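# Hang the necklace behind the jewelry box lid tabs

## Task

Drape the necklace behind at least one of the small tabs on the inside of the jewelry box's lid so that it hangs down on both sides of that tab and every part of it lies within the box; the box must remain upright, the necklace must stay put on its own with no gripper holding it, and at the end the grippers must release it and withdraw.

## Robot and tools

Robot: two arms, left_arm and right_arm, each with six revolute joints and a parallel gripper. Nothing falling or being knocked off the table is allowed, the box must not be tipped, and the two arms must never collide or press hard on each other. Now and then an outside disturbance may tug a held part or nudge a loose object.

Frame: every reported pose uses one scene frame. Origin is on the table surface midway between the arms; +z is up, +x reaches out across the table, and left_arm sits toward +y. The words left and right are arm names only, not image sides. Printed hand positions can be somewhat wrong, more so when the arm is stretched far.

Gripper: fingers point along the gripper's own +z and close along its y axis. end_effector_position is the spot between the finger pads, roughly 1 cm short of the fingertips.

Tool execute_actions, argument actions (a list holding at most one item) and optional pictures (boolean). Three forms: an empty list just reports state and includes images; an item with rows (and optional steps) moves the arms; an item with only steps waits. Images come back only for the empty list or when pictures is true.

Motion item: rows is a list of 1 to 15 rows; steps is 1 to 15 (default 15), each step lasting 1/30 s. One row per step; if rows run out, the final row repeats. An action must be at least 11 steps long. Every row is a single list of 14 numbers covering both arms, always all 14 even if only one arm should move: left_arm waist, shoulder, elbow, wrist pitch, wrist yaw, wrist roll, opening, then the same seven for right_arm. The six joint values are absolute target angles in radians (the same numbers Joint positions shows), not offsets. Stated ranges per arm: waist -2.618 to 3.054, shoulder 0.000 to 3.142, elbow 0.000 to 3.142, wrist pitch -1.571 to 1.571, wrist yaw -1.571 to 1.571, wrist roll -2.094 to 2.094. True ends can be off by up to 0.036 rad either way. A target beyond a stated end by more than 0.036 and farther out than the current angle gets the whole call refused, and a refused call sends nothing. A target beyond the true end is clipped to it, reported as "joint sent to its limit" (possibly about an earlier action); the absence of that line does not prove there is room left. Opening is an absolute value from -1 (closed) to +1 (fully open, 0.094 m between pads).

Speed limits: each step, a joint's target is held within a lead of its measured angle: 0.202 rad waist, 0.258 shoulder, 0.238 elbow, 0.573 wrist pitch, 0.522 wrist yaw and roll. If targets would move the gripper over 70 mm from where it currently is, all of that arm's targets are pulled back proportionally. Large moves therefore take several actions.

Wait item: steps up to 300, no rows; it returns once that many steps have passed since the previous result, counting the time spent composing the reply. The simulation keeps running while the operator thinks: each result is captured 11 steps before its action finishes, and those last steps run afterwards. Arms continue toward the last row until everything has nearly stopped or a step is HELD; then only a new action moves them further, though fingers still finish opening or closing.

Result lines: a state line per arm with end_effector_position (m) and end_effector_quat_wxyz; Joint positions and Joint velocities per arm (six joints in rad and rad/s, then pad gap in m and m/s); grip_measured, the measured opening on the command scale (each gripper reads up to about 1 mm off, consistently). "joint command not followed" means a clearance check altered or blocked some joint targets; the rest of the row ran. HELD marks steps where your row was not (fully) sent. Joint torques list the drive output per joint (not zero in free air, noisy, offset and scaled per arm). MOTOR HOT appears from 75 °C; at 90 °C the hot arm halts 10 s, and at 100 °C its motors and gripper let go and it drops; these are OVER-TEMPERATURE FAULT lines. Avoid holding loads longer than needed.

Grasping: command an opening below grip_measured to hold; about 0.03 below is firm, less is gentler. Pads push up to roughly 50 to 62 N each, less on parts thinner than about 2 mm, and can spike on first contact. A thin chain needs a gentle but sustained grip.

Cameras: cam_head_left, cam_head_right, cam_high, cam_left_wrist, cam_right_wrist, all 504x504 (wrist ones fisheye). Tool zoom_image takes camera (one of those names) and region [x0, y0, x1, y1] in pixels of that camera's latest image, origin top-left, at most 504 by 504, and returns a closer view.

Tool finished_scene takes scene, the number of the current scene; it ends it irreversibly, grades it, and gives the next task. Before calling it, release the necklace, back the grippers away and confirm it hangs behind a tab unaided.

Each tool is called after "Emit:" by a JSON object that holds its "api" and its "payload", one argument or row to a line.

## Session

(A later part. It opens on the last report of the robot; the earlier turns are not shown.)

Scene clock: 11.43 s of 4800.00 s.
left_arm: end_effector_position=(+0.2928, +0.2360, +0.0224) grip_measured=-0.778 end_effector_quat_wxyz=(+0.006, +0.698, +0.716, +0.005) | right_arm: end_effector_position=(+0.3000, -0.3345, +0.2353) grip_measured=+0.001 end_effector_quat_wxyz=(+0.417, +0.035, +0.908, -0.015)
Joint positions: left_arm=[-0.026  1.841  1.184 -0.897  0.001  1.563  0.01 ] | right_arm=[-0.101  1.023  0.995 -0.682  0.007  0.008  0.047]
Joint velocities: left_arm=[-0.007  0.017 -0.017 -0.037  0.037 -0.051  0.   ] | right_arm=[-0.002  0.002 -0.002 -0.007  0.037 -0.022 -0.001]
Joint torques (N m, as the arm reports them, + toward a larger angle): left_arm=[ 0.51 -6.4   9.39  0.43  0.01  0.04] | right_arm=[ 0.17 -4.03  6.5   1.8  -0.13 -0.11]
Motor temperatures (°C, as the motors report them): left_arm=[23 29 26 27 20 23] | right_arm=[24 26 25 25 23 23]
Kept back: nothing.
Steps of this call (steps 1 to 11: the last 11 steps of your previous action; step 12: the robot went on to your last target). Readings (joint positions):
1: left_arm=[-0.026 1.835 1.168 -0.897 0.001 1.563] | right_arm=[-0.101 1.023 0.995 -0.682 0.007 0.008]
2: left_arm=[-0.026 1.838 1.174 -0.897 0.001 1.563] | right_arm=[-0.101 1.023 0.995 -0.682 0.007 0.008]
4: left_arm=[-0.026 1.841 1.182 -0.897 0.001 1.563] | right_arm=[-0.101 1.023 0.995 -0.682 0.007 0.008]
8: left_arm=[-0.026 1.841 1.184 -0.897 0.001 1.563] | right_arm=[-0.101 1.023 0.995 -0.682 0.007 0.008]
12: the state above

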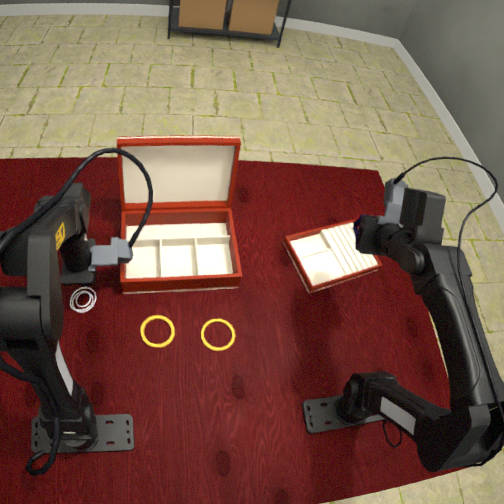

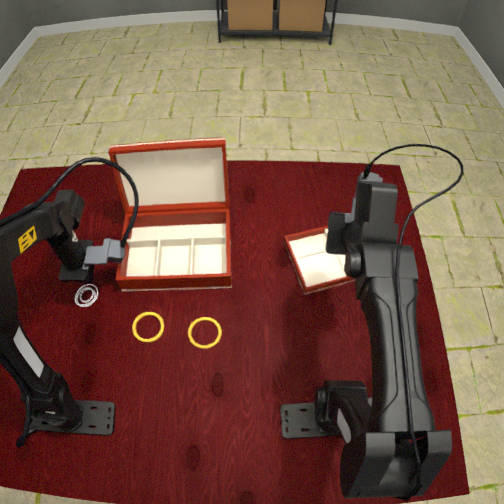

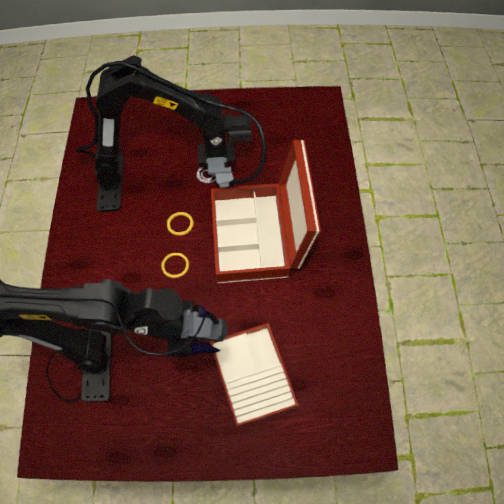

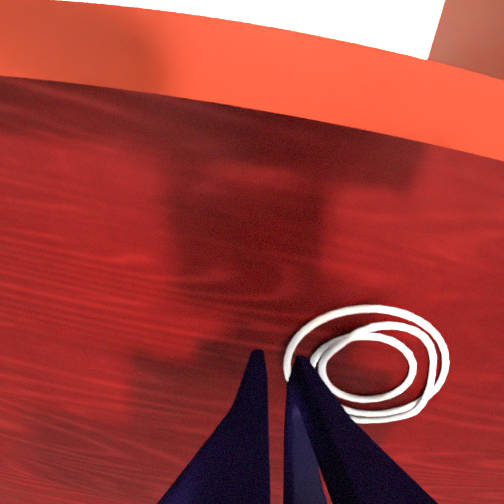

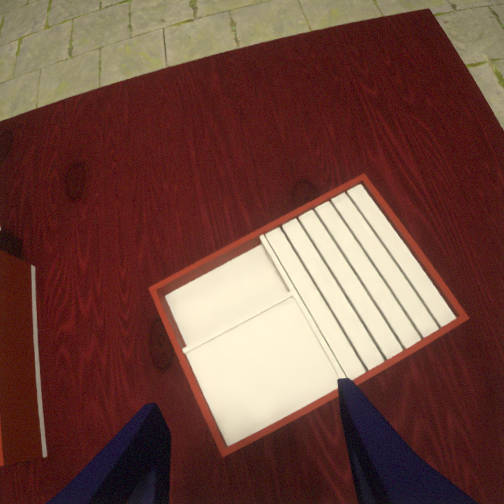

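Emit:
{"api": "execute_actions", "payload": {
  "actions": [
    {"rows":[[-0.02,1.858,1.135,-0.85,0,1.571,-0.78,-0.1,1.0,1.0,-0.7,0,0,0]],"steps":12}
  ]
}}

Emit:
{"api": "execute_actions", "payload": {
  "actions": [
    {"steps":12}
  ],
  "pictures": true
}}

Scene clock: 11.97 s of 4800.00 s.
left_arm: end_effector_position=(+0.2930, +0.2360, +0.0215) grip_measured=-0.778 end_effector_quat_wxyz=(+0.007, +0.698, +0.716, +0.006) | right_arm: end_effector_position=(+0.3000, -0.3345, +0.2353) grip_measured=+0.001 end_effector_quat_wxyz=(+0.417, +0.035, +0.908, -0.015)
Joint positions: left_arm=[-0.026  1.841  1.18  -0.891  0.001  1.563  0.01 ] | right_arm=[-0.101  1.023  0.995 -0.682  0.007  0.008  0.047]
Joint velocities: left_arm=[-0.002 -0.007 -0.168  0.3    0.007 -0.007 -0.   ] | right_arm=[-0.007  0.002  0.007  0.022  0.022 -0.066 -0.001]
Joint torques (N m, as the arm reports them, + toward a larger angle): left_arm=[ 0.49 -6.35  4.24  0.44  0.02  0.01] | right_arm=[ 0.1  -3.81  6.55  1.85 -0.12 -0.14]
Motor temperatures (°C, as the motors report them): left_arm=[23 29 26 27 20 23] | right_arm=[24 26 25 25 23 23]
Steps of this call (steps 1 to 15: the robot went on to your last target; step 16: the first step of this action). Readings (joint positions):
16: the state above

Scene clock: 12.37 s of 4800.00 s.
left_arm: end_effector_position=(+0.2917, +0.2360, +0.0158) grip_measured=-0.778 end_effector_quat_wxyz=(+0.009, +0.698, +0.716, +0.008) | right_arm: end_effector_position=(+0.3000, -0.3345, +0.2353) grip_measured=+0.001 end_effector_quat_wxyz=(+0.417, +0.035, +0.908, -0.015)
Joint positions: left_arm=[-0.026  1.841  1.155 -0.86   0.001  1.563  0.01 ] | right_arm=[-0.101  1.023  0.995 -0.682  0.007  0.008  0.047]
Joint velocities: left_arm=[ 0.007 -0.012 -0.012  0.081 -0.007 -0.022  0.   ] | right_arm=[-0.002 -0.017  0.007  0.007 -0.037 -0.051  0.001]
Joint torques (N m, as the arm reports them, + toward a larger angle): left_arm=[ 0.53 -6.35  5.42  0.59  0.01  0.04] | right_arm=[ 0.04 -3.94  6.55  1.82 -0.1  -0.1 ]
Motor temperatures (°C, as the motors report them): left_arm=[23 29 26 27 20 23] | right_arm=[24 26 25 25 23 23]
Kept back: nothing.
Steps of this call (steps 1 to 11: the last 11 steps of your previous action; step 12: the robot went on to your last target). Readings (joint positions):
1: left_arm=[-0.026 1.841 1.174 -0.882 0.001 1.563] | right_arm=[-0.101 1.023 0.995 -0.682 0.007 0.008]
2: left_arm=[-0.026 1.841 1.168 -0.875 0.001 1.563] | right_arm=[-0.101 1.023 0.995 -0.682 0.007 0.008]
4: left_arm=[-0.026 1.841 1.158 -0.871 0.001 1.563] | right_arm=[-0.101 1.023 0.995 -0.682 0.007 0.008]
8: left_arm=[-0.026 1.841 1.155 -0.865 0.001 1.563] | right_arm=[-0.101 1.023 0.995 -0.682 0.007 0.008]
12: the state above

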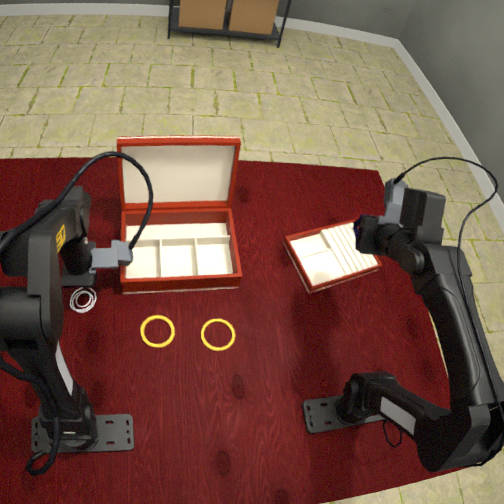

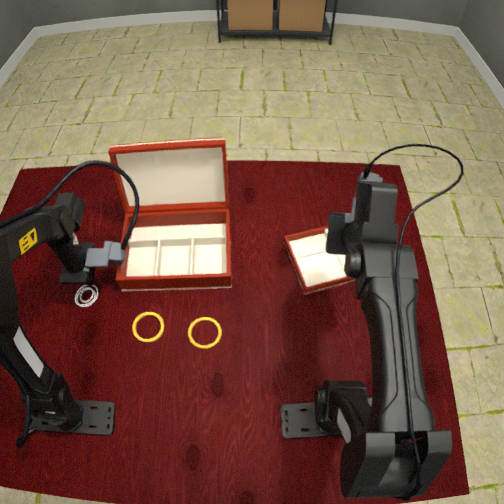

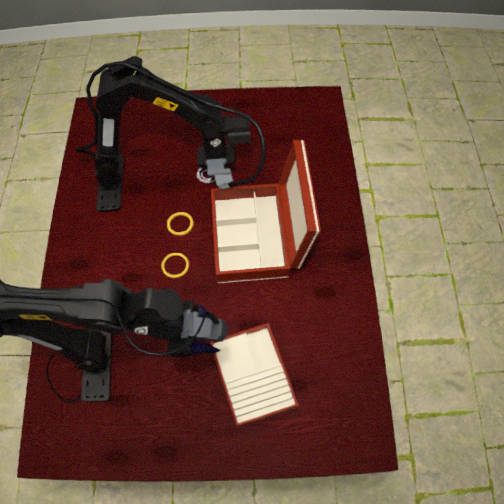

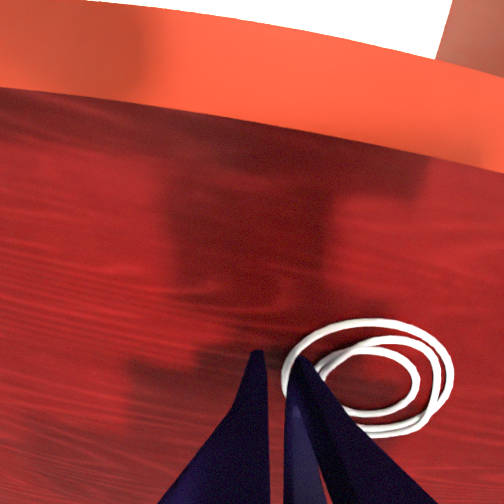

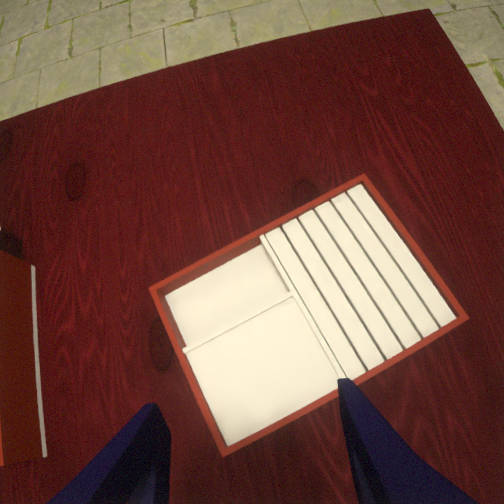

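Emit:
{"api": "execute_actions", "payload": {
  "actions": [
    {"rows":[[0.012,1.858,1.135,-0.895,0,1.571,-0.78,-0.1,1.0,1.0,-0.7,0,0,0]],"steps":12}
  ]
}}

Emit:
{"api": "execute_actions", "payload": {
  "actions": [
    {"steps":12}
  ],
  "pictures": true
}}

Scene clock: 12.97 s of 4800.00 s.
left_arm: end_effector_position=(+0.2920, +0.2367, +0.0158) grip_measured=-0.778 end_effector_quat_wxyz=(+0.009, +0.697, +0.717, +0.008) | right_arm: end_effector_position=(+0.3000, -0.3345, +0.2353) grip_measured=+0.001 end_effector_quat_wxyz=(+0.417, +0.035, +0.908, -0.015)
Joint positions: left_arm=[-0.024  1.841  1.155 -0.859  0.002  1.563  0.01 ] | right_arm=[-0.101  1.023  0.995 -0.682  0.007  0.008  0.047]
Joint velocities: left_arm=[ 0.066 -0.012  0.012 -0.11  -0.066  0.051 -0.   ] | right_arm=[ 0.007 -0.022 -0.017 -0.007 -0.007  0.037 -0.002]
Joint torques (N m, as the arm reports them, + toward a larger angle): left_arm=[ 2.38 -6.4   5.39  0.31  0.01  0.01] | right_arm=[ 0.24 -3.86  6.57  1.79 -0.1  -0.07]
Motor temperatures (°C, as the motors report them): left_arm=[23 30 26 27 20 23] | right_arm=[24 26 25 25 23 23]
Steps of this call (steps 1 to 17: the robot went on to your last target; step 18: the first step of this action). Readings (joint positions):
18: the state above

Scene clock: 13.37 s of 4800.00 s.
left_arm: end_effector_position=(+0.2875, +0.2467, +0.0157) grip_measured=-0.778 end_effector_quat_wxyz=(+0.003, +0.686, +0.727, +0.003) | right_arm: end_effector_position=(+0.3000, -0.3345, +0.2353) grip_measured=+0.001 end_effector_quat_wxyz=(+0.417, +0.035, +0.908, -0.015)
Joint positions: left_arm=[ 0.006  1.841  1.155 -0.875 -0.001  1.563  0.01 ] | right_arm=[-0.101  1.023  0.995 -0.682  0.007  0.008  0.047]
Joint velocities: left_arm=[ 0.007 -0.002 -0.012  0.051 -0.037  0.051  0.   ] | right_arm=[-0.022 -0.017  0.002  0.007  0.022 -0.037 -0.001]
Joint torques (N m, as the arm reports them, + toward a larger angle): left_arm=[ 0.56 -6.31  5.33  0.32  0.03  0.03] | right_arm=[ 0.26 -3.6   6.49  1.83 -0.11 -0.06]
Motor temperatures (°C, as the motors report them): left_arm=[23 30 26 27 20 23] | right_arm=[24 26 25 25 23 23]
Kept back: nothing.
Steps of this call (steps 1 to 11: the last 11 steps of your previous action; step 12: the robot went on to your last target). Readings (joint positions):
1: left_arm=[-0.019 1.841 1.155 -0.862 0.002 1.563] | right_arm=[-0.101 1.023 0.995 -0.682 0.007 0.008]
2: left_arm=[-0.012 1.841 1.155 -0.865 0.002 1.563] | right_arm=[-0.101 1.023 0.995 -0.682 0.007 0.008]
4: left_arm=[0.001 1.841 1.155 -0.869 0.000 1.563] | right_arm=[-0.101 1.023 0.995 -0.682 0.007 0.008]
8: left_arm=[0.006 1.841 1.155 -0.874 -0.001 1.563] | right_arm=[-0.101 1.023 0.995 -0.682 0.007 0.008]
12: the state above

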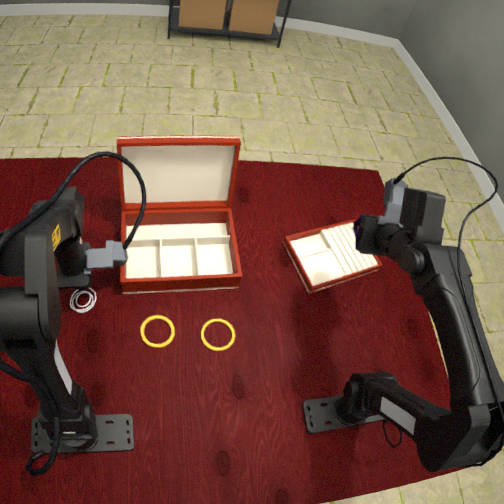

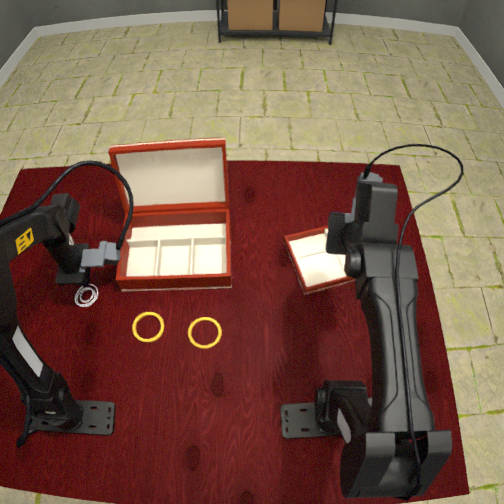

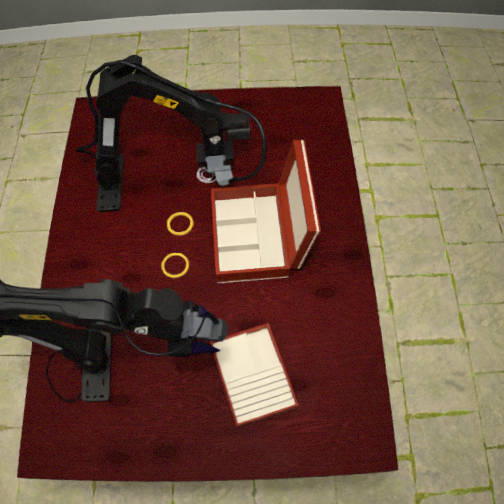

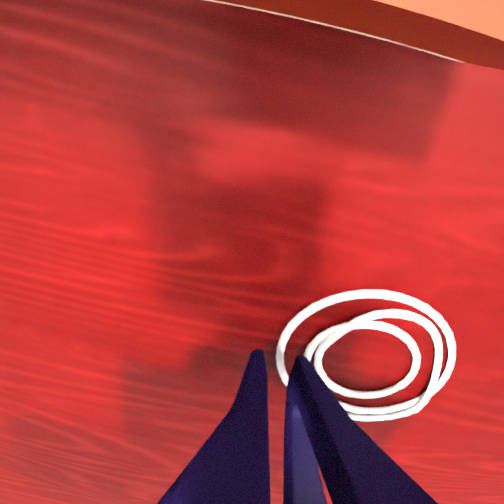

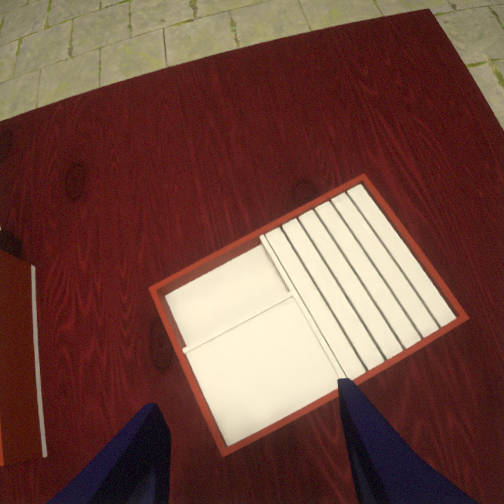

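Emit:
{"api": "execute_actions", "payload": {
  "actions": [
    {"rows":[[0.012,1.872,1.13,-0.885,0,1.571,-0.78,-0.1,1.0,1.0,-0.7,0,0,0]],"steps":12}
  ]
}}

Emit:
{"api": "execute_actions", "payload": {
  "actions": [
    {"steps":10}
  ],
  "pictures": true
}}

Scene clock: 13.83 s of 4800.00 s.
left_arm: end_effector_position=(+0.2872, +0.2466, +0.0154) grip_measured=-0.778 end_effector_quat_wxyz=(+0.002, +0.686, +0.727, +0.003) | right_arm: end_effector_position=(+0.3000, -0.3345, +0.2353) grip_measured=+0.001 end_effector_quat_wxyz=(+0.417, +0.035, +0.908, -0.015)
Joint positions: left_arm=[ 0.006  1.842  1.155 -0.876 -0.001  1.563  0.01 ] | right_arm=[-0.101  1.023  0.995 -0.682  0.007  0.008  0.047]
Joint velocities: left_arm=[-0.007  0.032 -0.007 -0.022 -0.022  0.007  0.001] | right_arm=[ 0.002  0.002 -0.012 -0.022  0.037 -0.11  -0.   ]
Joint torques (N m, as the arm reports them, + toward a larger angle): left_arm=[ 0.51 -5.41  4.9   0.39  0.03  0.04] | right_arm=[ 0.09 -3.88  6.67  1.8  -0.15 -0.08]
Motor temperatures (°C, as the motors report them): left_arm=[23 30 26 27 20 23] | right_arm=[24 26 25 25 23 23]
Steps of this call (steps 1 to 13: the robot went on to your last target; step 14: the first step of this action). Readings (joint positions):
14: the state above

Scene clock: 14.20 s of 4800.00 s.
left_arm: end_effector_position=(+0.2865, +0.2466, +0.0124) grip_measured=-0.778 end_effector_quat_wxyz=(-0.001, +0.686, +0.727, -0.000) | right_arm: end_effector_position=(+0.3000, -0.3345, +0.2353) grip_measured=+0.001 end_effector_quat_wxyz=(+0.417, +0.035, +0.908, -0.015)
Joint positions: left_arm=[ 0.006  1.852  1.155 -0.875 -0.001  1.563  0.01 ] | right_arm=[-0.101  1.023  0.995 -0.682  0.007  0.008  0.047]
Joint velocities: left_arm=[ 0.012 -0.007 -0.002  0.037 -0.022 -0.007  0.   ] | right_arm=[-0.022 -0.017  0.007 -0.066 -0.051 -0.037  0.001]
Joint torques (N m, as the arm reports them, + toward a larger angle): left_arm=[ 0.51 -6.15  4.89  0.39  0.04  0.03] | right_arm=[ 0.07 -3.82  6.61  1.8  -0.13 -0.09]
Motor temperatures (°C, as the motors report them): left_arm=[23 30 26 27 20 23] | right_arm=[24 26 25 25 23 23]
Kept back: nothing.
Steps of this call (steps 1 to 11: the last 11 steps of your previous action). Readings (joint positions):
1: left_arm=[0.006 1.845 1.155 -0.876 -0.001 1.563] | right_arm=[-0.101 1.023 0.995 -0.682 0.007 0.008]
2: left_arm=[0.006 1.848 1.155 -0.876 -0.001 1.563] | right_arm=[-0.101 1.023 0.995 -0.682 0.007 0.008]
4: left_arm=[0.006 1.852 1.155 -0.875 -0.001 1.563] | right_arm=[-0.101 1.023 0.995 -0.682 0.007 0.008]
8: left_arm=[0.006 1.852 1.155 -0.875 -0.001 1.563] | right_arm=[-0.101 1.023 0.995 -0.682 0.007 0.008]
11: the state above

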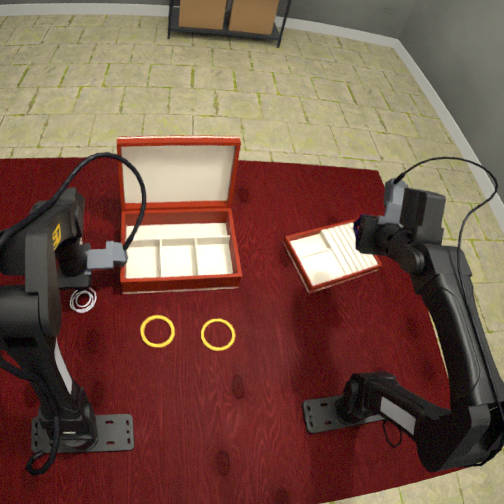

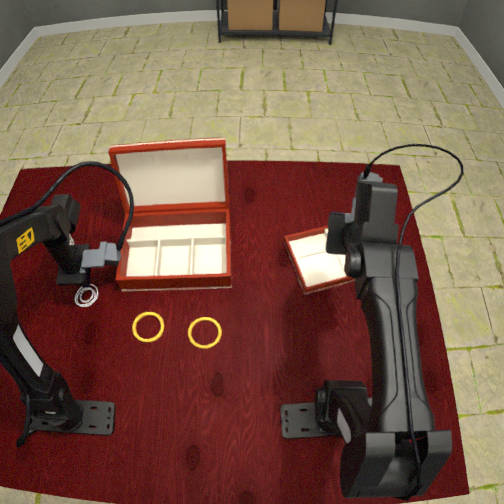

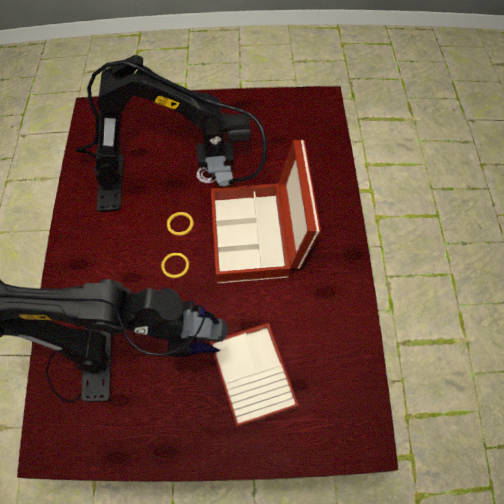

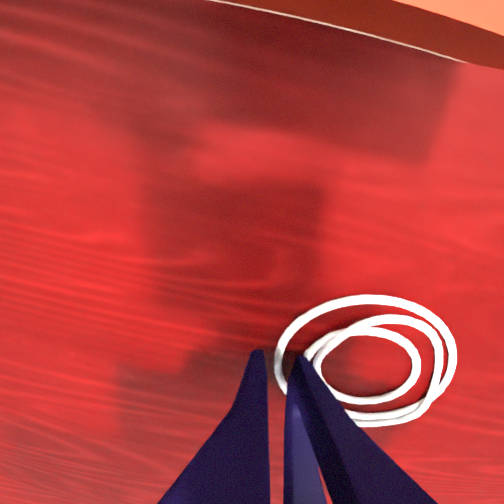

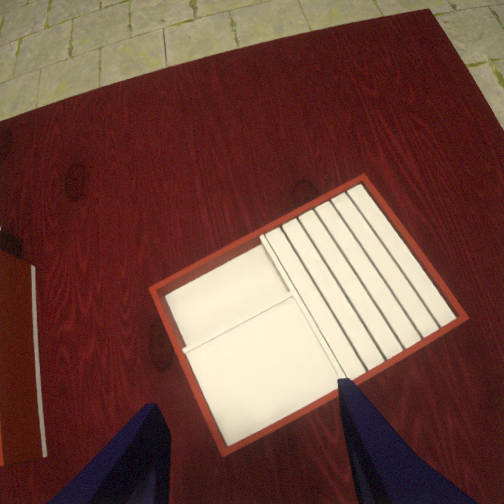

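Nice alignment; a bit lower, then close.

Emit:
{"api": "execute_actions", "payload": {
  "actions": [
    {"rows":[[0.012,1.882,1.13,-0.885,0,1.571,-0.78,-0.1,1.0,1.0,-0.7,0,0,0],[0.012,1.882,1.13,-0.885,0,1.571,-0.78,-0.1,1.0,1.0,-0.7,0,0,0],[0.012,1.882,1.13,-0.885,0,1.571,-0.78,-0.1,1.0,1.0,-0.7,0,0,0],[0.012,1.882,1.13,-0.885,0,1.571,-0.78,-0.1,1.0,1.0,-0.7,0,0,0],[0.012,1.882,1.13,-0.885,0,1.571,-0.78,-0.1,1.0,1.0,-0.7,0,0,0],[0.012,1.882,1.13,-0.885,0,1.571,-0.78,-0.1,1.0,1.0,-0.7,0,0,0],[0.012,1.882,1.13,-0.885,0,1.571,-0.78,-0.1,1.0,1.0,-0.7,0,0,0],[0.012,1.882,1.13,-0.885,0,1.571,-0.99,-0.1,1.0,1.0,-0.7,0,0,0]],"steps":13}
  ]
}}

Emit:
{"api": "execute_actions", "payload": {
  "actions": [
    {"steps":15}
  ],
  "pictures": true
}}

Scene clock: 14.87 s of 4800.00 s.
left_arm: end_effector_position=(+0.2865, +0.2466, +0.0124) grip_measured=-0.778 end_effector_quat_wxyz=(-0.001, +0.686, +0.727, -0.000) | right_arm: end_effector_position=(+0.3000, -0.3345, +0.2353) grip_measured=+0.001 end_effector_quat_wxyz=(+0.417, +0.035, +0.908, -0.015)
Joint positions: left_arm=[ 0.006  1.852  1.155 -0.875 -0.001  1.563  0.01 ] | right_arm=[-0.101  1.023  0.995 -0.682  0.007  0.008  0.047]
Joint velocities: left_arm=[-0.012 -0.002 -0.002 -0.007 -0.022  0.022 -0.001] | right_arm=[-0.022  0.017 -0.002  0.007  0.007 -0.037 -0.001]
Joint torques (N m, as the arm reports them, + toward a larger angle): left_arm=[ 0.51 -5.39  4.85  0.39  0.05  0.03] | right_arm=[ 0.12 -4.    6.51  1.8  -0.07 -0.1 ]
Motor temperatures (°C, as the motors report them): left_arm=[23 30 26 27 20 23] | right_arm=[24 26 26 25 23 23]
Steps of this call (steps 1 to 15: the robot went on to your last target; steps 16 to 18: nothing new was sent; steps 19 to 20: the first 2 steps of this action). Readings (joint positions):
19: left_arm=[0.006 1.852 1.155 -0.875 -0.001 1.563] | right_arm=[-0.101 1.023 0.995 -0.682 0.007 0.008]
20: the state above

Scene clock: 15.37 s of 4800.00 s.
left_arm: end_effector_position=(+0.2860, +0.2466, +0.0116) grip_measured=-0.986 end_effector_quat_wxyz=(-0.002, +0.686, +0.727, -0.002) | right_arm: end_effector_position=(+0.3000, -0.3345, +0.2353) grip_measured=+0.001 end_effector_quat_wxyz=(+0.417, +0.035, +0.908, -0.015)
Joint positions: left_arm=[ 0.006  1.855  1.155 -0.876 -0.001  1.563  0.001] | right_arm=[-0.101  1.023  0.995 -0.682  0.007  0.008  0.047]
Joint velocities: left_arm=[-0.002 -0.012 -0.002  0.037 -0.022 -0.022  0.   ] | right_arm=[-0.012  0.012 -0.002  0.007 -0.051  0.037 -0.   ]
Joint torques (N m, as the arm reports them, + toward a larger angle): left_arm=[ 0.46 -5.56  4.87  0.4   0.04  0.03] | right_arm=[ 0.1  -3.68  6.62  1.87 -0.14 -0.1 ]
Motor temperatures (°C, as the motors report them): left_arm=[23 30 26 27 20 23] | right_arm=[24 26 26 25 23 23]
Kept back: nothing.
Steps of this call (steps 1 to 11: the last 11 steps of your previous action; steps 12 to 15: the robot went on to your last target). Readings (joint positions):
1: left_arm=[0.006 1.852 1.155 -0.875 -0.001 1.563] | right_arm=[-0.101 1.023 0.995 -0.682 0.007 0.008]
2: left_arm=[0.006 1.852 1.155 -0.875 -0.001 1.563] | right_arm=[-0.101 1.023 0.995 -0.682 0.007 0.008]
4: left_arm=[0.006 1.852 1.155 -0.875 -0.001 1.563] | right_arm=[-0.101 1.023 0.995 -0.682 0.007 0.008]
8: left_arm=[0.006 1.855 1.155 -0.875 -0.001 1.563] | right_arm=[-0.101 1.023 0.995 -0.682 0.007 0.008]
15: the state above
All arms were judged still, so your last target was given up. Only a new action makes them travel on or press farther. Fingers that are still opening or closing keep moving.

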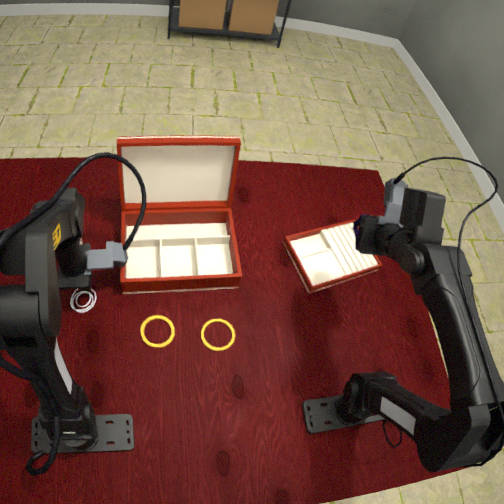

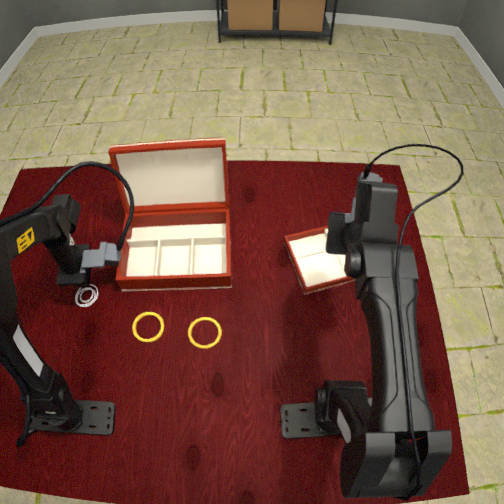

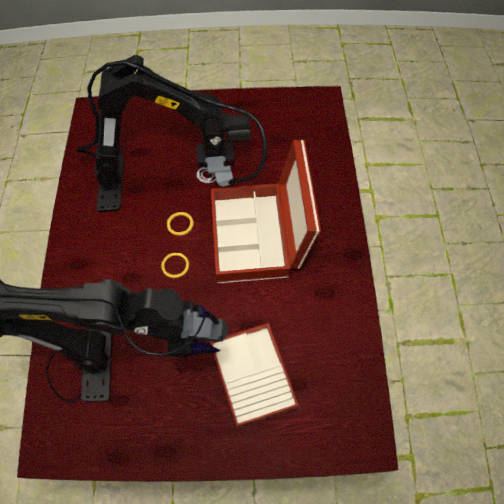

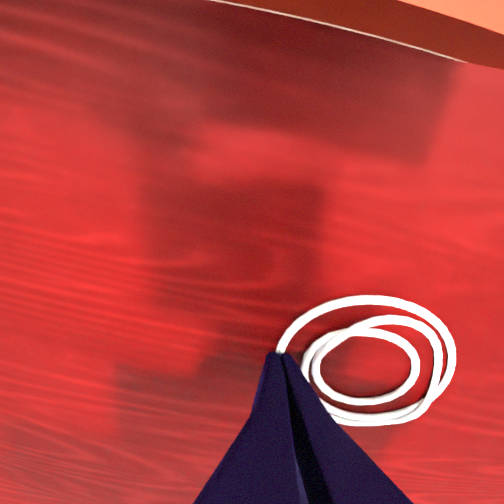

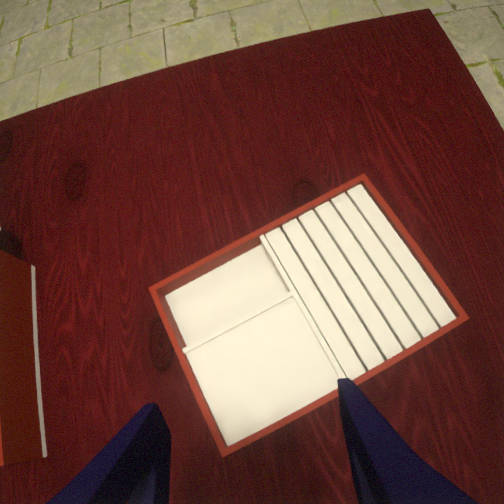

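Emit:
{"api": "execute_actions", "payload": {
  "actions": [
    {"rows":[[0.012,1.855,1.155,-0.885,0,1.571,-0.78,-0.1,1.0,1.0,-0.7,0,0,0],[0.012,1.855,1.155,-0.885,0,1.571,-0.78,-0.1,1.0,1.0,-0.7,0,0,0],[0.012,1.855,1.155,-0.885,0,1.571,-0.78,-0.1,1.0,1.0,-0.7,0,0,0],[0.012,1.855,1.155,-0.885,0,1.571,-0.78,-0.1,1.0,1.0,-0.7,0,0,0],[0.012,1.855,1.155,-0.885,0,1.571,-0.78,-0.1,1.0,1.0,-0.7,0,0,0],[0.012,1.855,1.155,-0.885,0,1.571,-0.78,-0.1,1.0,1.0,-0.7,0,0,0],[0.012,1.88,1.112,-0.85,0,1.571,-0.78,-0.1,1.0,1.0,-0.7,0,0,0]],"steps":15}
  ]
}}

Emit:
{"api": "execute_actions", "payload": {
  "actions": [
    {"steps":15}
  ],
  "pictures": true
}}

Scene clock: 16.23 s of 4800.00 s.
left_arm: end_effector_position=(+0.2857, +0.2466, +0.0116) grip_measured=-0.783 end_effector_quat_wxyz=(-0.002, +0.686, +0.727, -0.002) | right_arm: end_effector_position=(+0.3000, -0.3345, +0.2353) grip_measured=+0.001 end_effector_quat_wxyz=(+0.417, +0.035, +0.908, -0.015)
Joint positions: left_arm=[ 0.006  1.855  1.155 -0.877 -0.001  1.563  0.01 ] | right_arm=[-0.101  1.023  0.995 -0.682  0.007  0.008  0.047]
Joint velocities: left_arm=[-0.007 -0.012  0.002  0.022  0.022 -0.037  0.003] | right_arm=[-0.012 -0.007  0.002 -0.007 -0.081 -0.037 -0.   ]
Joint torques (N m, as the arm reports them, + toward a larger angle): left_arm=[ 0.54 -7.54  7.05  0.36  0.04  0.03] | right_arm=[ 0.26 -3.84  6.6   1.82 -0.12 -0.11]
Motor temperatures (°C, as the motors report them): left_arm=[23 30 26 27 20 23] | right_arm=[24 26 26 25 23 23]
Steps of this call (steps 1 to 22: nothing new was sent; steps 23 to 26: the first 4 steps of this action). Readings (joint positions):
23: left_arm=[0.006 1.855 1.155 -0.876 -0.001 1.563] | right_arm=[-0.101 1.023 0.995 -0.682 0.007 0.008]
24: left_arm=[0.006 1.855 1.155 -0.876 -0.001 1.563] | right_arm=[-0.101 1.023 0.995 -0.682 0.007 0.008]
26: the state above

Scene clock: 16.73 s of 4800.00 s.
left_arm: end_effector_position=(+0.2866, +0.2466, +0.0104) grip_measured=-0.782 end_effector_quat_wxyz=(-0.001, +0.686, +0.727, -0.000) | right_arm: end_effector_position=(+0.3000, -0.3345, +0.2353) grip_measured=+0.001 end_effector_quat_wxyz=(+0.417, +0.035, +0.908, -0.015)
Joint positions: left_arm=[ 0.006  1.855  1.15  -0.867 -0.001  1.563  0.01 ] | right_arm=[-0.101  1.023  0.995 -0.682  0.007  0.008  0.047]
Joint velocities: left_arm=[ 0.012  0.017 -0.012 -0.022  0.051 -0.022  0.001] | right_arm=[ 0.017 -0.012  0.007 -0.066  0.007  0.081 -0.001]
Joint torques (N m, as the arm reports them, + toward a larger angle): left_arm=[ 0.47 -5.78  3.71  0.65  0.04  0.03] | right_arm=[ 0.08 -3.86  6.62  1.81 -0.09 -0.12]
Motor temperatures (°C, as the motors report them): left_arm=[23 30 26 27 20 23] | right_arm=[24 26 26 25 23 23]
Kept back: nothing.
Steps of this call (steps 1 to 11: the last 11 steps of your previous action; steps 12 to 15: the robot went on to your last target). Readings (joint positions):
1: left_arm=[0.006 1.855 1.155 -0.877 -0.001 1.563] | right_arm=[-0.101 1.023 0.995 -0.682 0.007 0.008]
2: left_arm=[0.006 1.855 1.155 -0.877 -0.001 1.563] | right_arm=[-0.101 1.023 0.995 -0.682 0.007 0.008]
4: left_arm=[0.006 1.855 1.150 -0.869 -0.001 1.563] | right_arm=[-0.101 1.023 0.995 -0.682 0.007 0.008]
8: left_arm=[0.006 1.855 1.150 -0.867 -0.001 1.563] | right_arm=[-0.101 1.023 0.995 -0.682 0.007 0.008]
15: the state above

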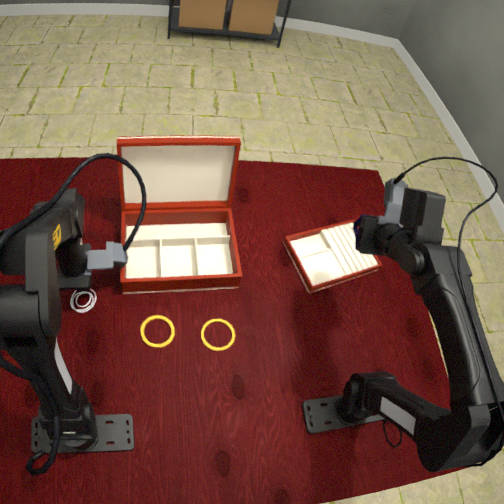

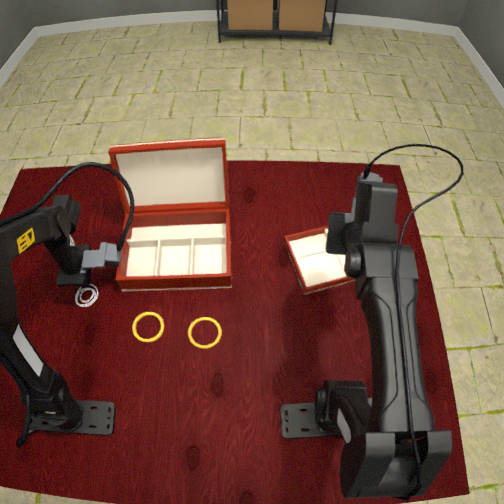

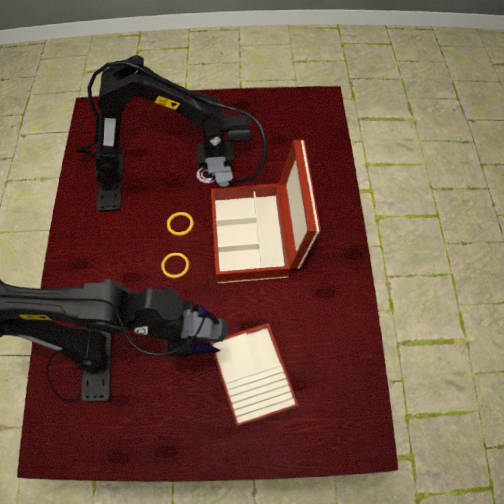

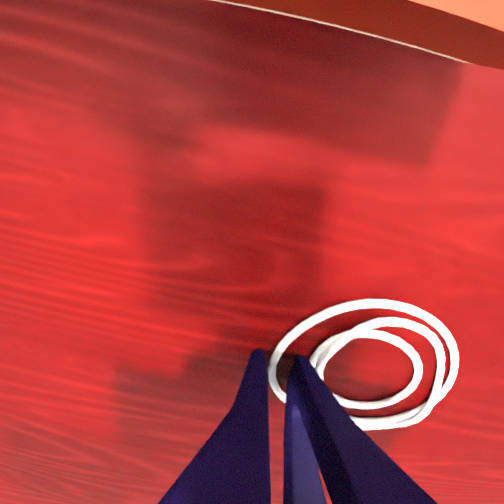

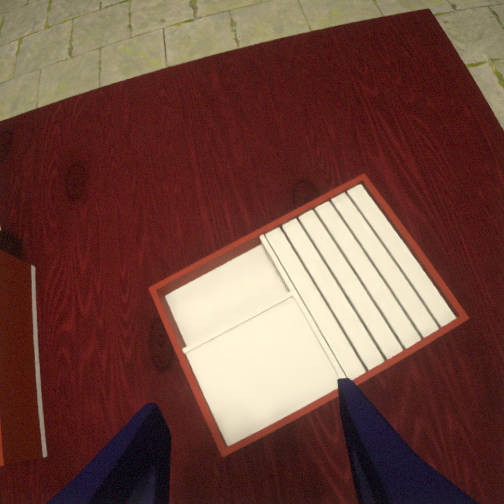

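Emit:
{"api": "execute_actions", "payload": {
  "actions": [
    {"rows":[[0.012,1.87,1.125,-0.86,0,1.571,-0.99,-0.1,1.0,1.0,-0.7,0,0,0]],"steps":12}
  ]
}}

Emit:
{"api": "execute_actions", "payload": {
  "actions": [
    {"steps":10}
  ],
  "pictures": true
}}

Scene clock: 17.10 s of 4800.00 s.
left_arm: end_effector_position=(+0.2867, +0.2466, +0.0104) grip_measured=-0.888 end_effector_quat_wxyz=(-0.000, +0.686, +0.727, -0.000) | right_arm: end_effector_position=(+0.3000, -0.3345, +0.2353) grip_measured=+0.001 end_effector_quat_wxyz=(+0.417, +0.035, +0.908, -0.015)
Joint positions: left_arm=[ 0.006  1.855  1.15  -0.866 -0.001  1.563  0.005] | right_arm=[-0.101  1.023  0.995 -0.682  0.007  0.008  0.047]
Joint velocities: left_arm=[-0.002 -0.017 -0.022  0.037 -0.037  0.007 -0.203] | right_arm=[ 0.002 -0.002  0.022  0.066 -0.037 -0.037 -0.   ]
Joint torques (N m, as the arm reports them, + toward a larger angle): left_arm=[ 0.49 -6.45  4.91  0.51  0.05  0.03] | right_arm=[ 0.11 -3.81  6.49  1.83 -0.12 -0.14]
Motor temperatures (°C, as the motors report them): left_arm=[23 30 26 27 20 23] | right_arm=[24 26 26 25 23 23]
Steps of this call (steps 1 to 10: the robot went on to your last target; step 11: the first step of this action). Readings (joint positions):
11: the state above

Scene clock: 17.47 s of 4800.00 s.
left_arm: end_effector_position=(+0.2867, +0.2466, +0.0104) grip_measured=-0.981 end_effector_quat_wxyz=(-0.000, +0.686, +0.727, -0.000) | right_arm: end_effector_position=(+0.3000, -0.3345, +0.2353) grip_measured=+0.001 end_effector_quat_wxyz=(+0.417, +0.035, +0.908, -0.015)
Joint positions: left_arm=[ 0.006  1.855  1.15  -0.866 -0.001  1.563  0.001] | right_arm=[-0.101  1.023  0.995 -0.682  0.007  0.008  0.047]
Joint velocities: left_arm=[-0.022  0.012  0.007 -0.007  0.037  0.007 -0.001] | right_arm=[ 0.007  0.027 -0.012  0.022  0.022 -0.037 -0.001]
Joint torques (N m, as the arm reports them, + toward a larger angle): left_arm=[ 0.49 -6.5   4.85  0.56  0.03  0.03] | right_arm=[ 0.14 -3.83  6.62  1.81 -0.1  -0.1 ]
Motor temperatures (°C, as the motors report them): left_arm=[23 30 26 27 20 23] | right_arm=[24 26 26 25 23 23]
Kept back: nothing.
Steps of this call (steps 1 to 11: the last 11 steps of your previous action). Readings (joint positions):
1: left_arm=[0.006 1.855 1.150 -0.866 -0.001 1.563] | right_arm=[-0.101 1.023 0.995 -0.682 0.007 0.008]
2: left_arm=[0.006 1.855 1.150 -0.866 -0.001 1.563] | right_arm=[-0.101 1.023 0.995 -0.682 0.007 0.008]
4: left_arm=[0.006 1.855 1.150 -0.866 -0.001 1.563] | right_arm=[-0.101 1.023 0.995 -0.682 0.007 0.008]
8: left_arm=[0.006 1.855 1.150 -0.866 -0.001 1.563] | right_arm=[-0.101 1.023 0.995 -0.682 0.007 0.008]
11: the state above

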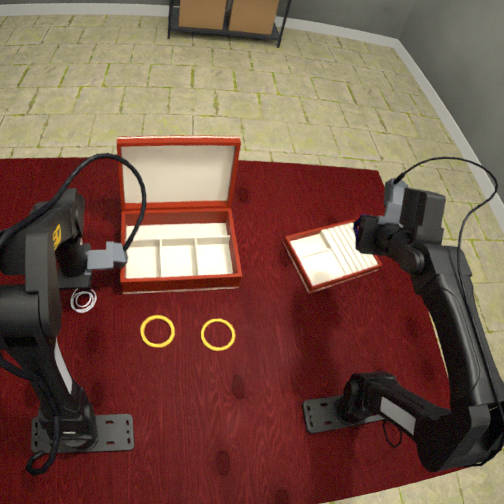

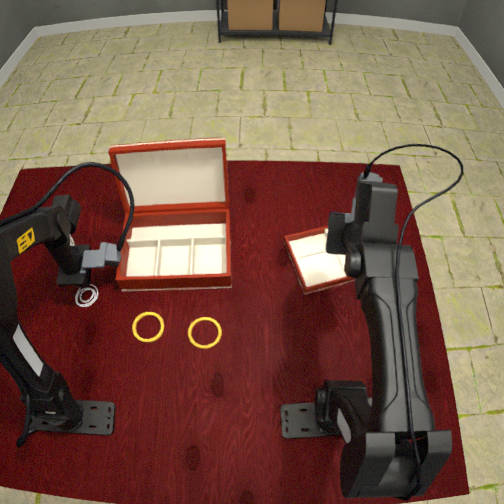

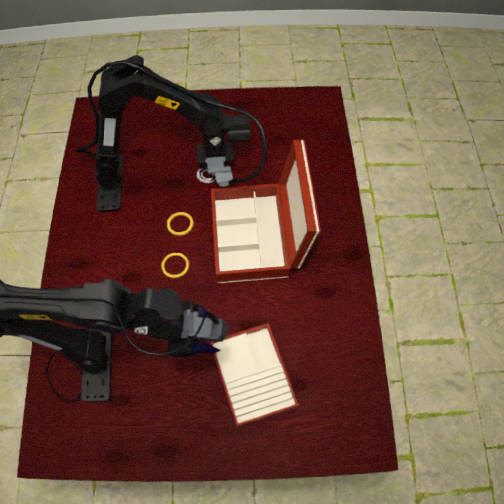

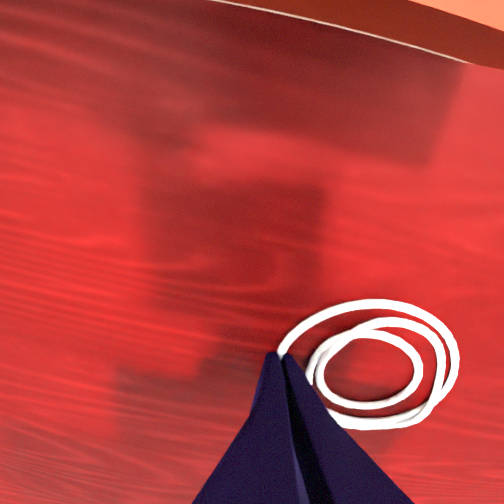

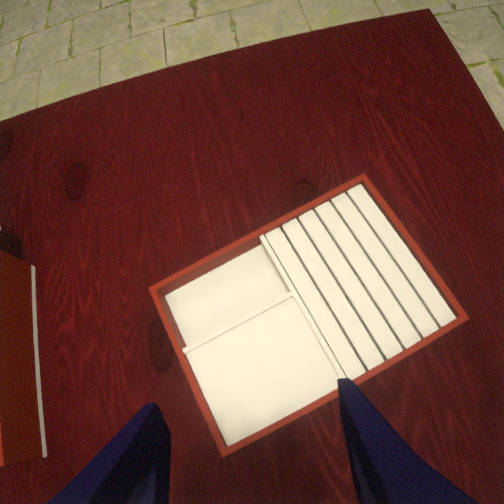

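Emit:
{"api": "execute_actions", "payload": {
  "actions": [
    {"rows":[[0.012,1.86,1.14,-0.86,0,1.571,-1,-0.1,1.0,1.0,-0.7,0,0,0],[0.012,1.86,1.14,-0.86,0,1.571,-1,-0.1,1.0,1.0,-0.7,0,0,0],[0.012,1.86,1.14,-0.86,0,1.571,-1,-0.1,1.0,1.0,-0.7,0,0,0],[0.012,1.86,1.14,-0.86,0,1.571,-1,-0.1,1.0,1.0,-0.7,0,0,0],[0.012,1.84,1.2,-0.92,0,1.571,-1,-0.1,1.0,1.0,-0.7,0,0,0],[0.012,1.84,1.2,-0.92,0,1.571,-1,-0.1,1.0,1.0,-0.7,0,0,0],[0.012,1.81,1.26,-1.0,0,1.571,-1,-0.1,1.0,1.0,-0.7,0,0,0]],"steps":15}
  ]
}}

Emit:
{"api": "execute_actions", "payload": {
  "actions": [
    {"steps":15}
  ],
  "pictures": true
}}

Scene clock: 18.13 s of 4800.00 s.
left_arm: end_effector_position=(+0.2867, +0.2466, +0.0104) grip_measured=-0.988 end_effector_quat_wxyz=(-0.000, +0.686, +0.727, -0.000) | right_arm: end_effector_position=(+0.3000, -0.3345, +0.2353) grip_measured=+0.001 end_effector_quat_wxyz=(+0.417, +0.035, +0.908, -0.015)
Joint positions: left_arm=[ 0.006  1.855  1.15  -0.866 -0.001  1.563  0.001] | right_arm=[-0.101  1.023  0.995 -0.682  0.007  0.008  0.047]
Joint velocities: left_arm=[ 0.002  0.012 -0.007  0.037 -0.022  0.037  0.001] | right_arm=[-0.007 -0.012  0.002  0.007 -0.007 -0.022  0.001]
Joint torques (N m, as the arm reports them, + toward a larger angle): left_arm=[ 0.48 -7.23  6.09  0.54  0.04  0.03] | right_arm=[ 0.24 -3.81  6.59  1.83 -0.11 -0.12]
Motor temperatures (°C, as the motors report them): left_arm=[23 30 26 27 20 23] | right_arm=[24 26 26 25 23 23]
Steps of this call (steps 1 to 15: the robot went on to your last target; step 16: nothing new was sent; steps 17 to 20: the first 4 steps of this action). Readings (joint positions):
17: left_arm=[0.006 1.855 1.150 -0.866 -0.001 1.563] | right_arm=[-0.101 1.023 0.995 -0.682 0.007 0.008]
18: left_arm=[0.006 1.855 1.150 -0.866 -0.001 1.563] | right_arm=[-0.101 1.023 0.995 -0.682 0.007 0.008]
20: the state above

Scene clock: 18.63 s of 4800.00 s.
left_arm: end_effector_position=(+0.2953, +0.2470, +0.0429) grip_measured=-0.988 end_effector_quat_wxyz=(+0.007, +0.686, +0.727, +0.008) | right_arm: end_effector_position=(+0.3000, -0.3345, +0.2353) grip_measured=+0.001 end_effector_quat_wxyz=(+0.417, +0.035, +0.908, -0.015)
Joint positions: left_arm=[ 0.006  1.819  1.242 -0.973 -0.001  1.563  0.001] | right_arm=[-0.101  1.023  0.995 -0.682  0.007  0.008  0.047]
Joint velocities: left_arm=[ 0.002  0.002 -0.012 -0.051  0.022  0.007  0.   ] | right_arm=[ 0.002 -0.002 -0.017 -0.037  0.037 -0.022 -0.   ]
Joint torques (N m, as the arm reports them, + toward a larger angle): left_arm=[ 0.53 -8.12  8.92  0.35  0.04  0.03] | right_arm=[ 0.26 -3.78  6.44  1.83 -0.1  -0.11]
Motor temperatures (°C, as the motors report them): left_arm=[23 30 26 27 20 23] | right_arm=[24 26 26 25 23 23]
Kept back: nothing.
Steps of this call (steps 1 to 11: the last 11 steps of your previous action; steps 12 to 15: the robot went on to your last target). Readings (joint positions):
1: left_arm=[0.006 1.855 1.154 -0.872 -0.001 1.563] | right_arm=[-0.101 1.023 0.995 -0.682 0.007 0.008]
2: left_arm=[0.006 1.855 1.159 -0.879 -0.001 1.563] | right_arm=[-0.101 1.023 0.995 -0.682 0.007 0.008]
4: left_arm=[0.006 1.853 1.190 -0.921 -0.001 1.563] | right_arm=[-0.101 1.023 0.995 -0.682 0.007 0.008]
8: left_arm=[0.006 1.826 1.237 -0.950 -0.001 1.563] | right_arm=[-0.101 1.023 0.995 -0.682 0.007 0.008]
15: the state above

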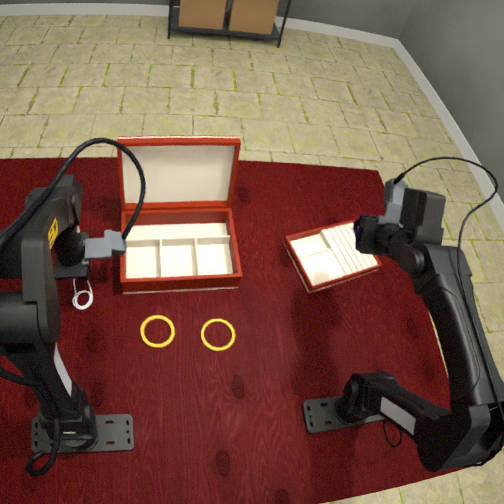

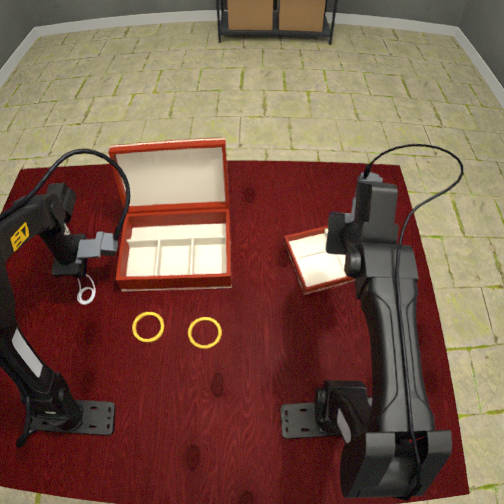

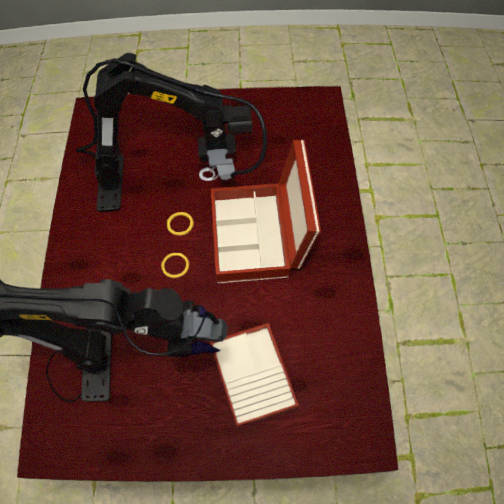

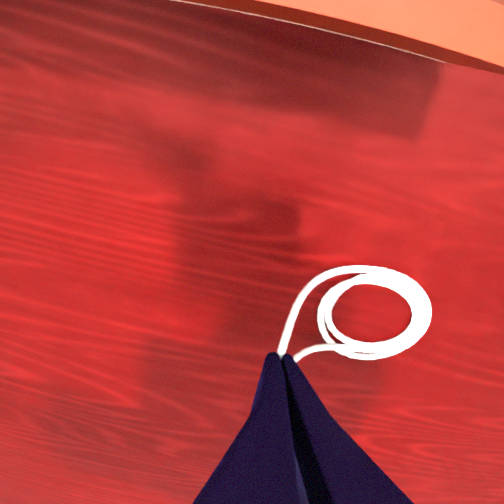

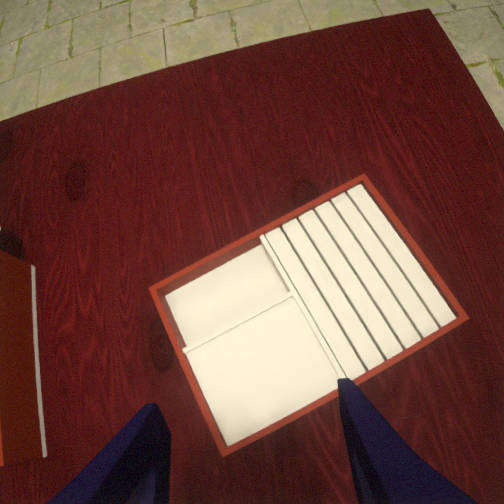

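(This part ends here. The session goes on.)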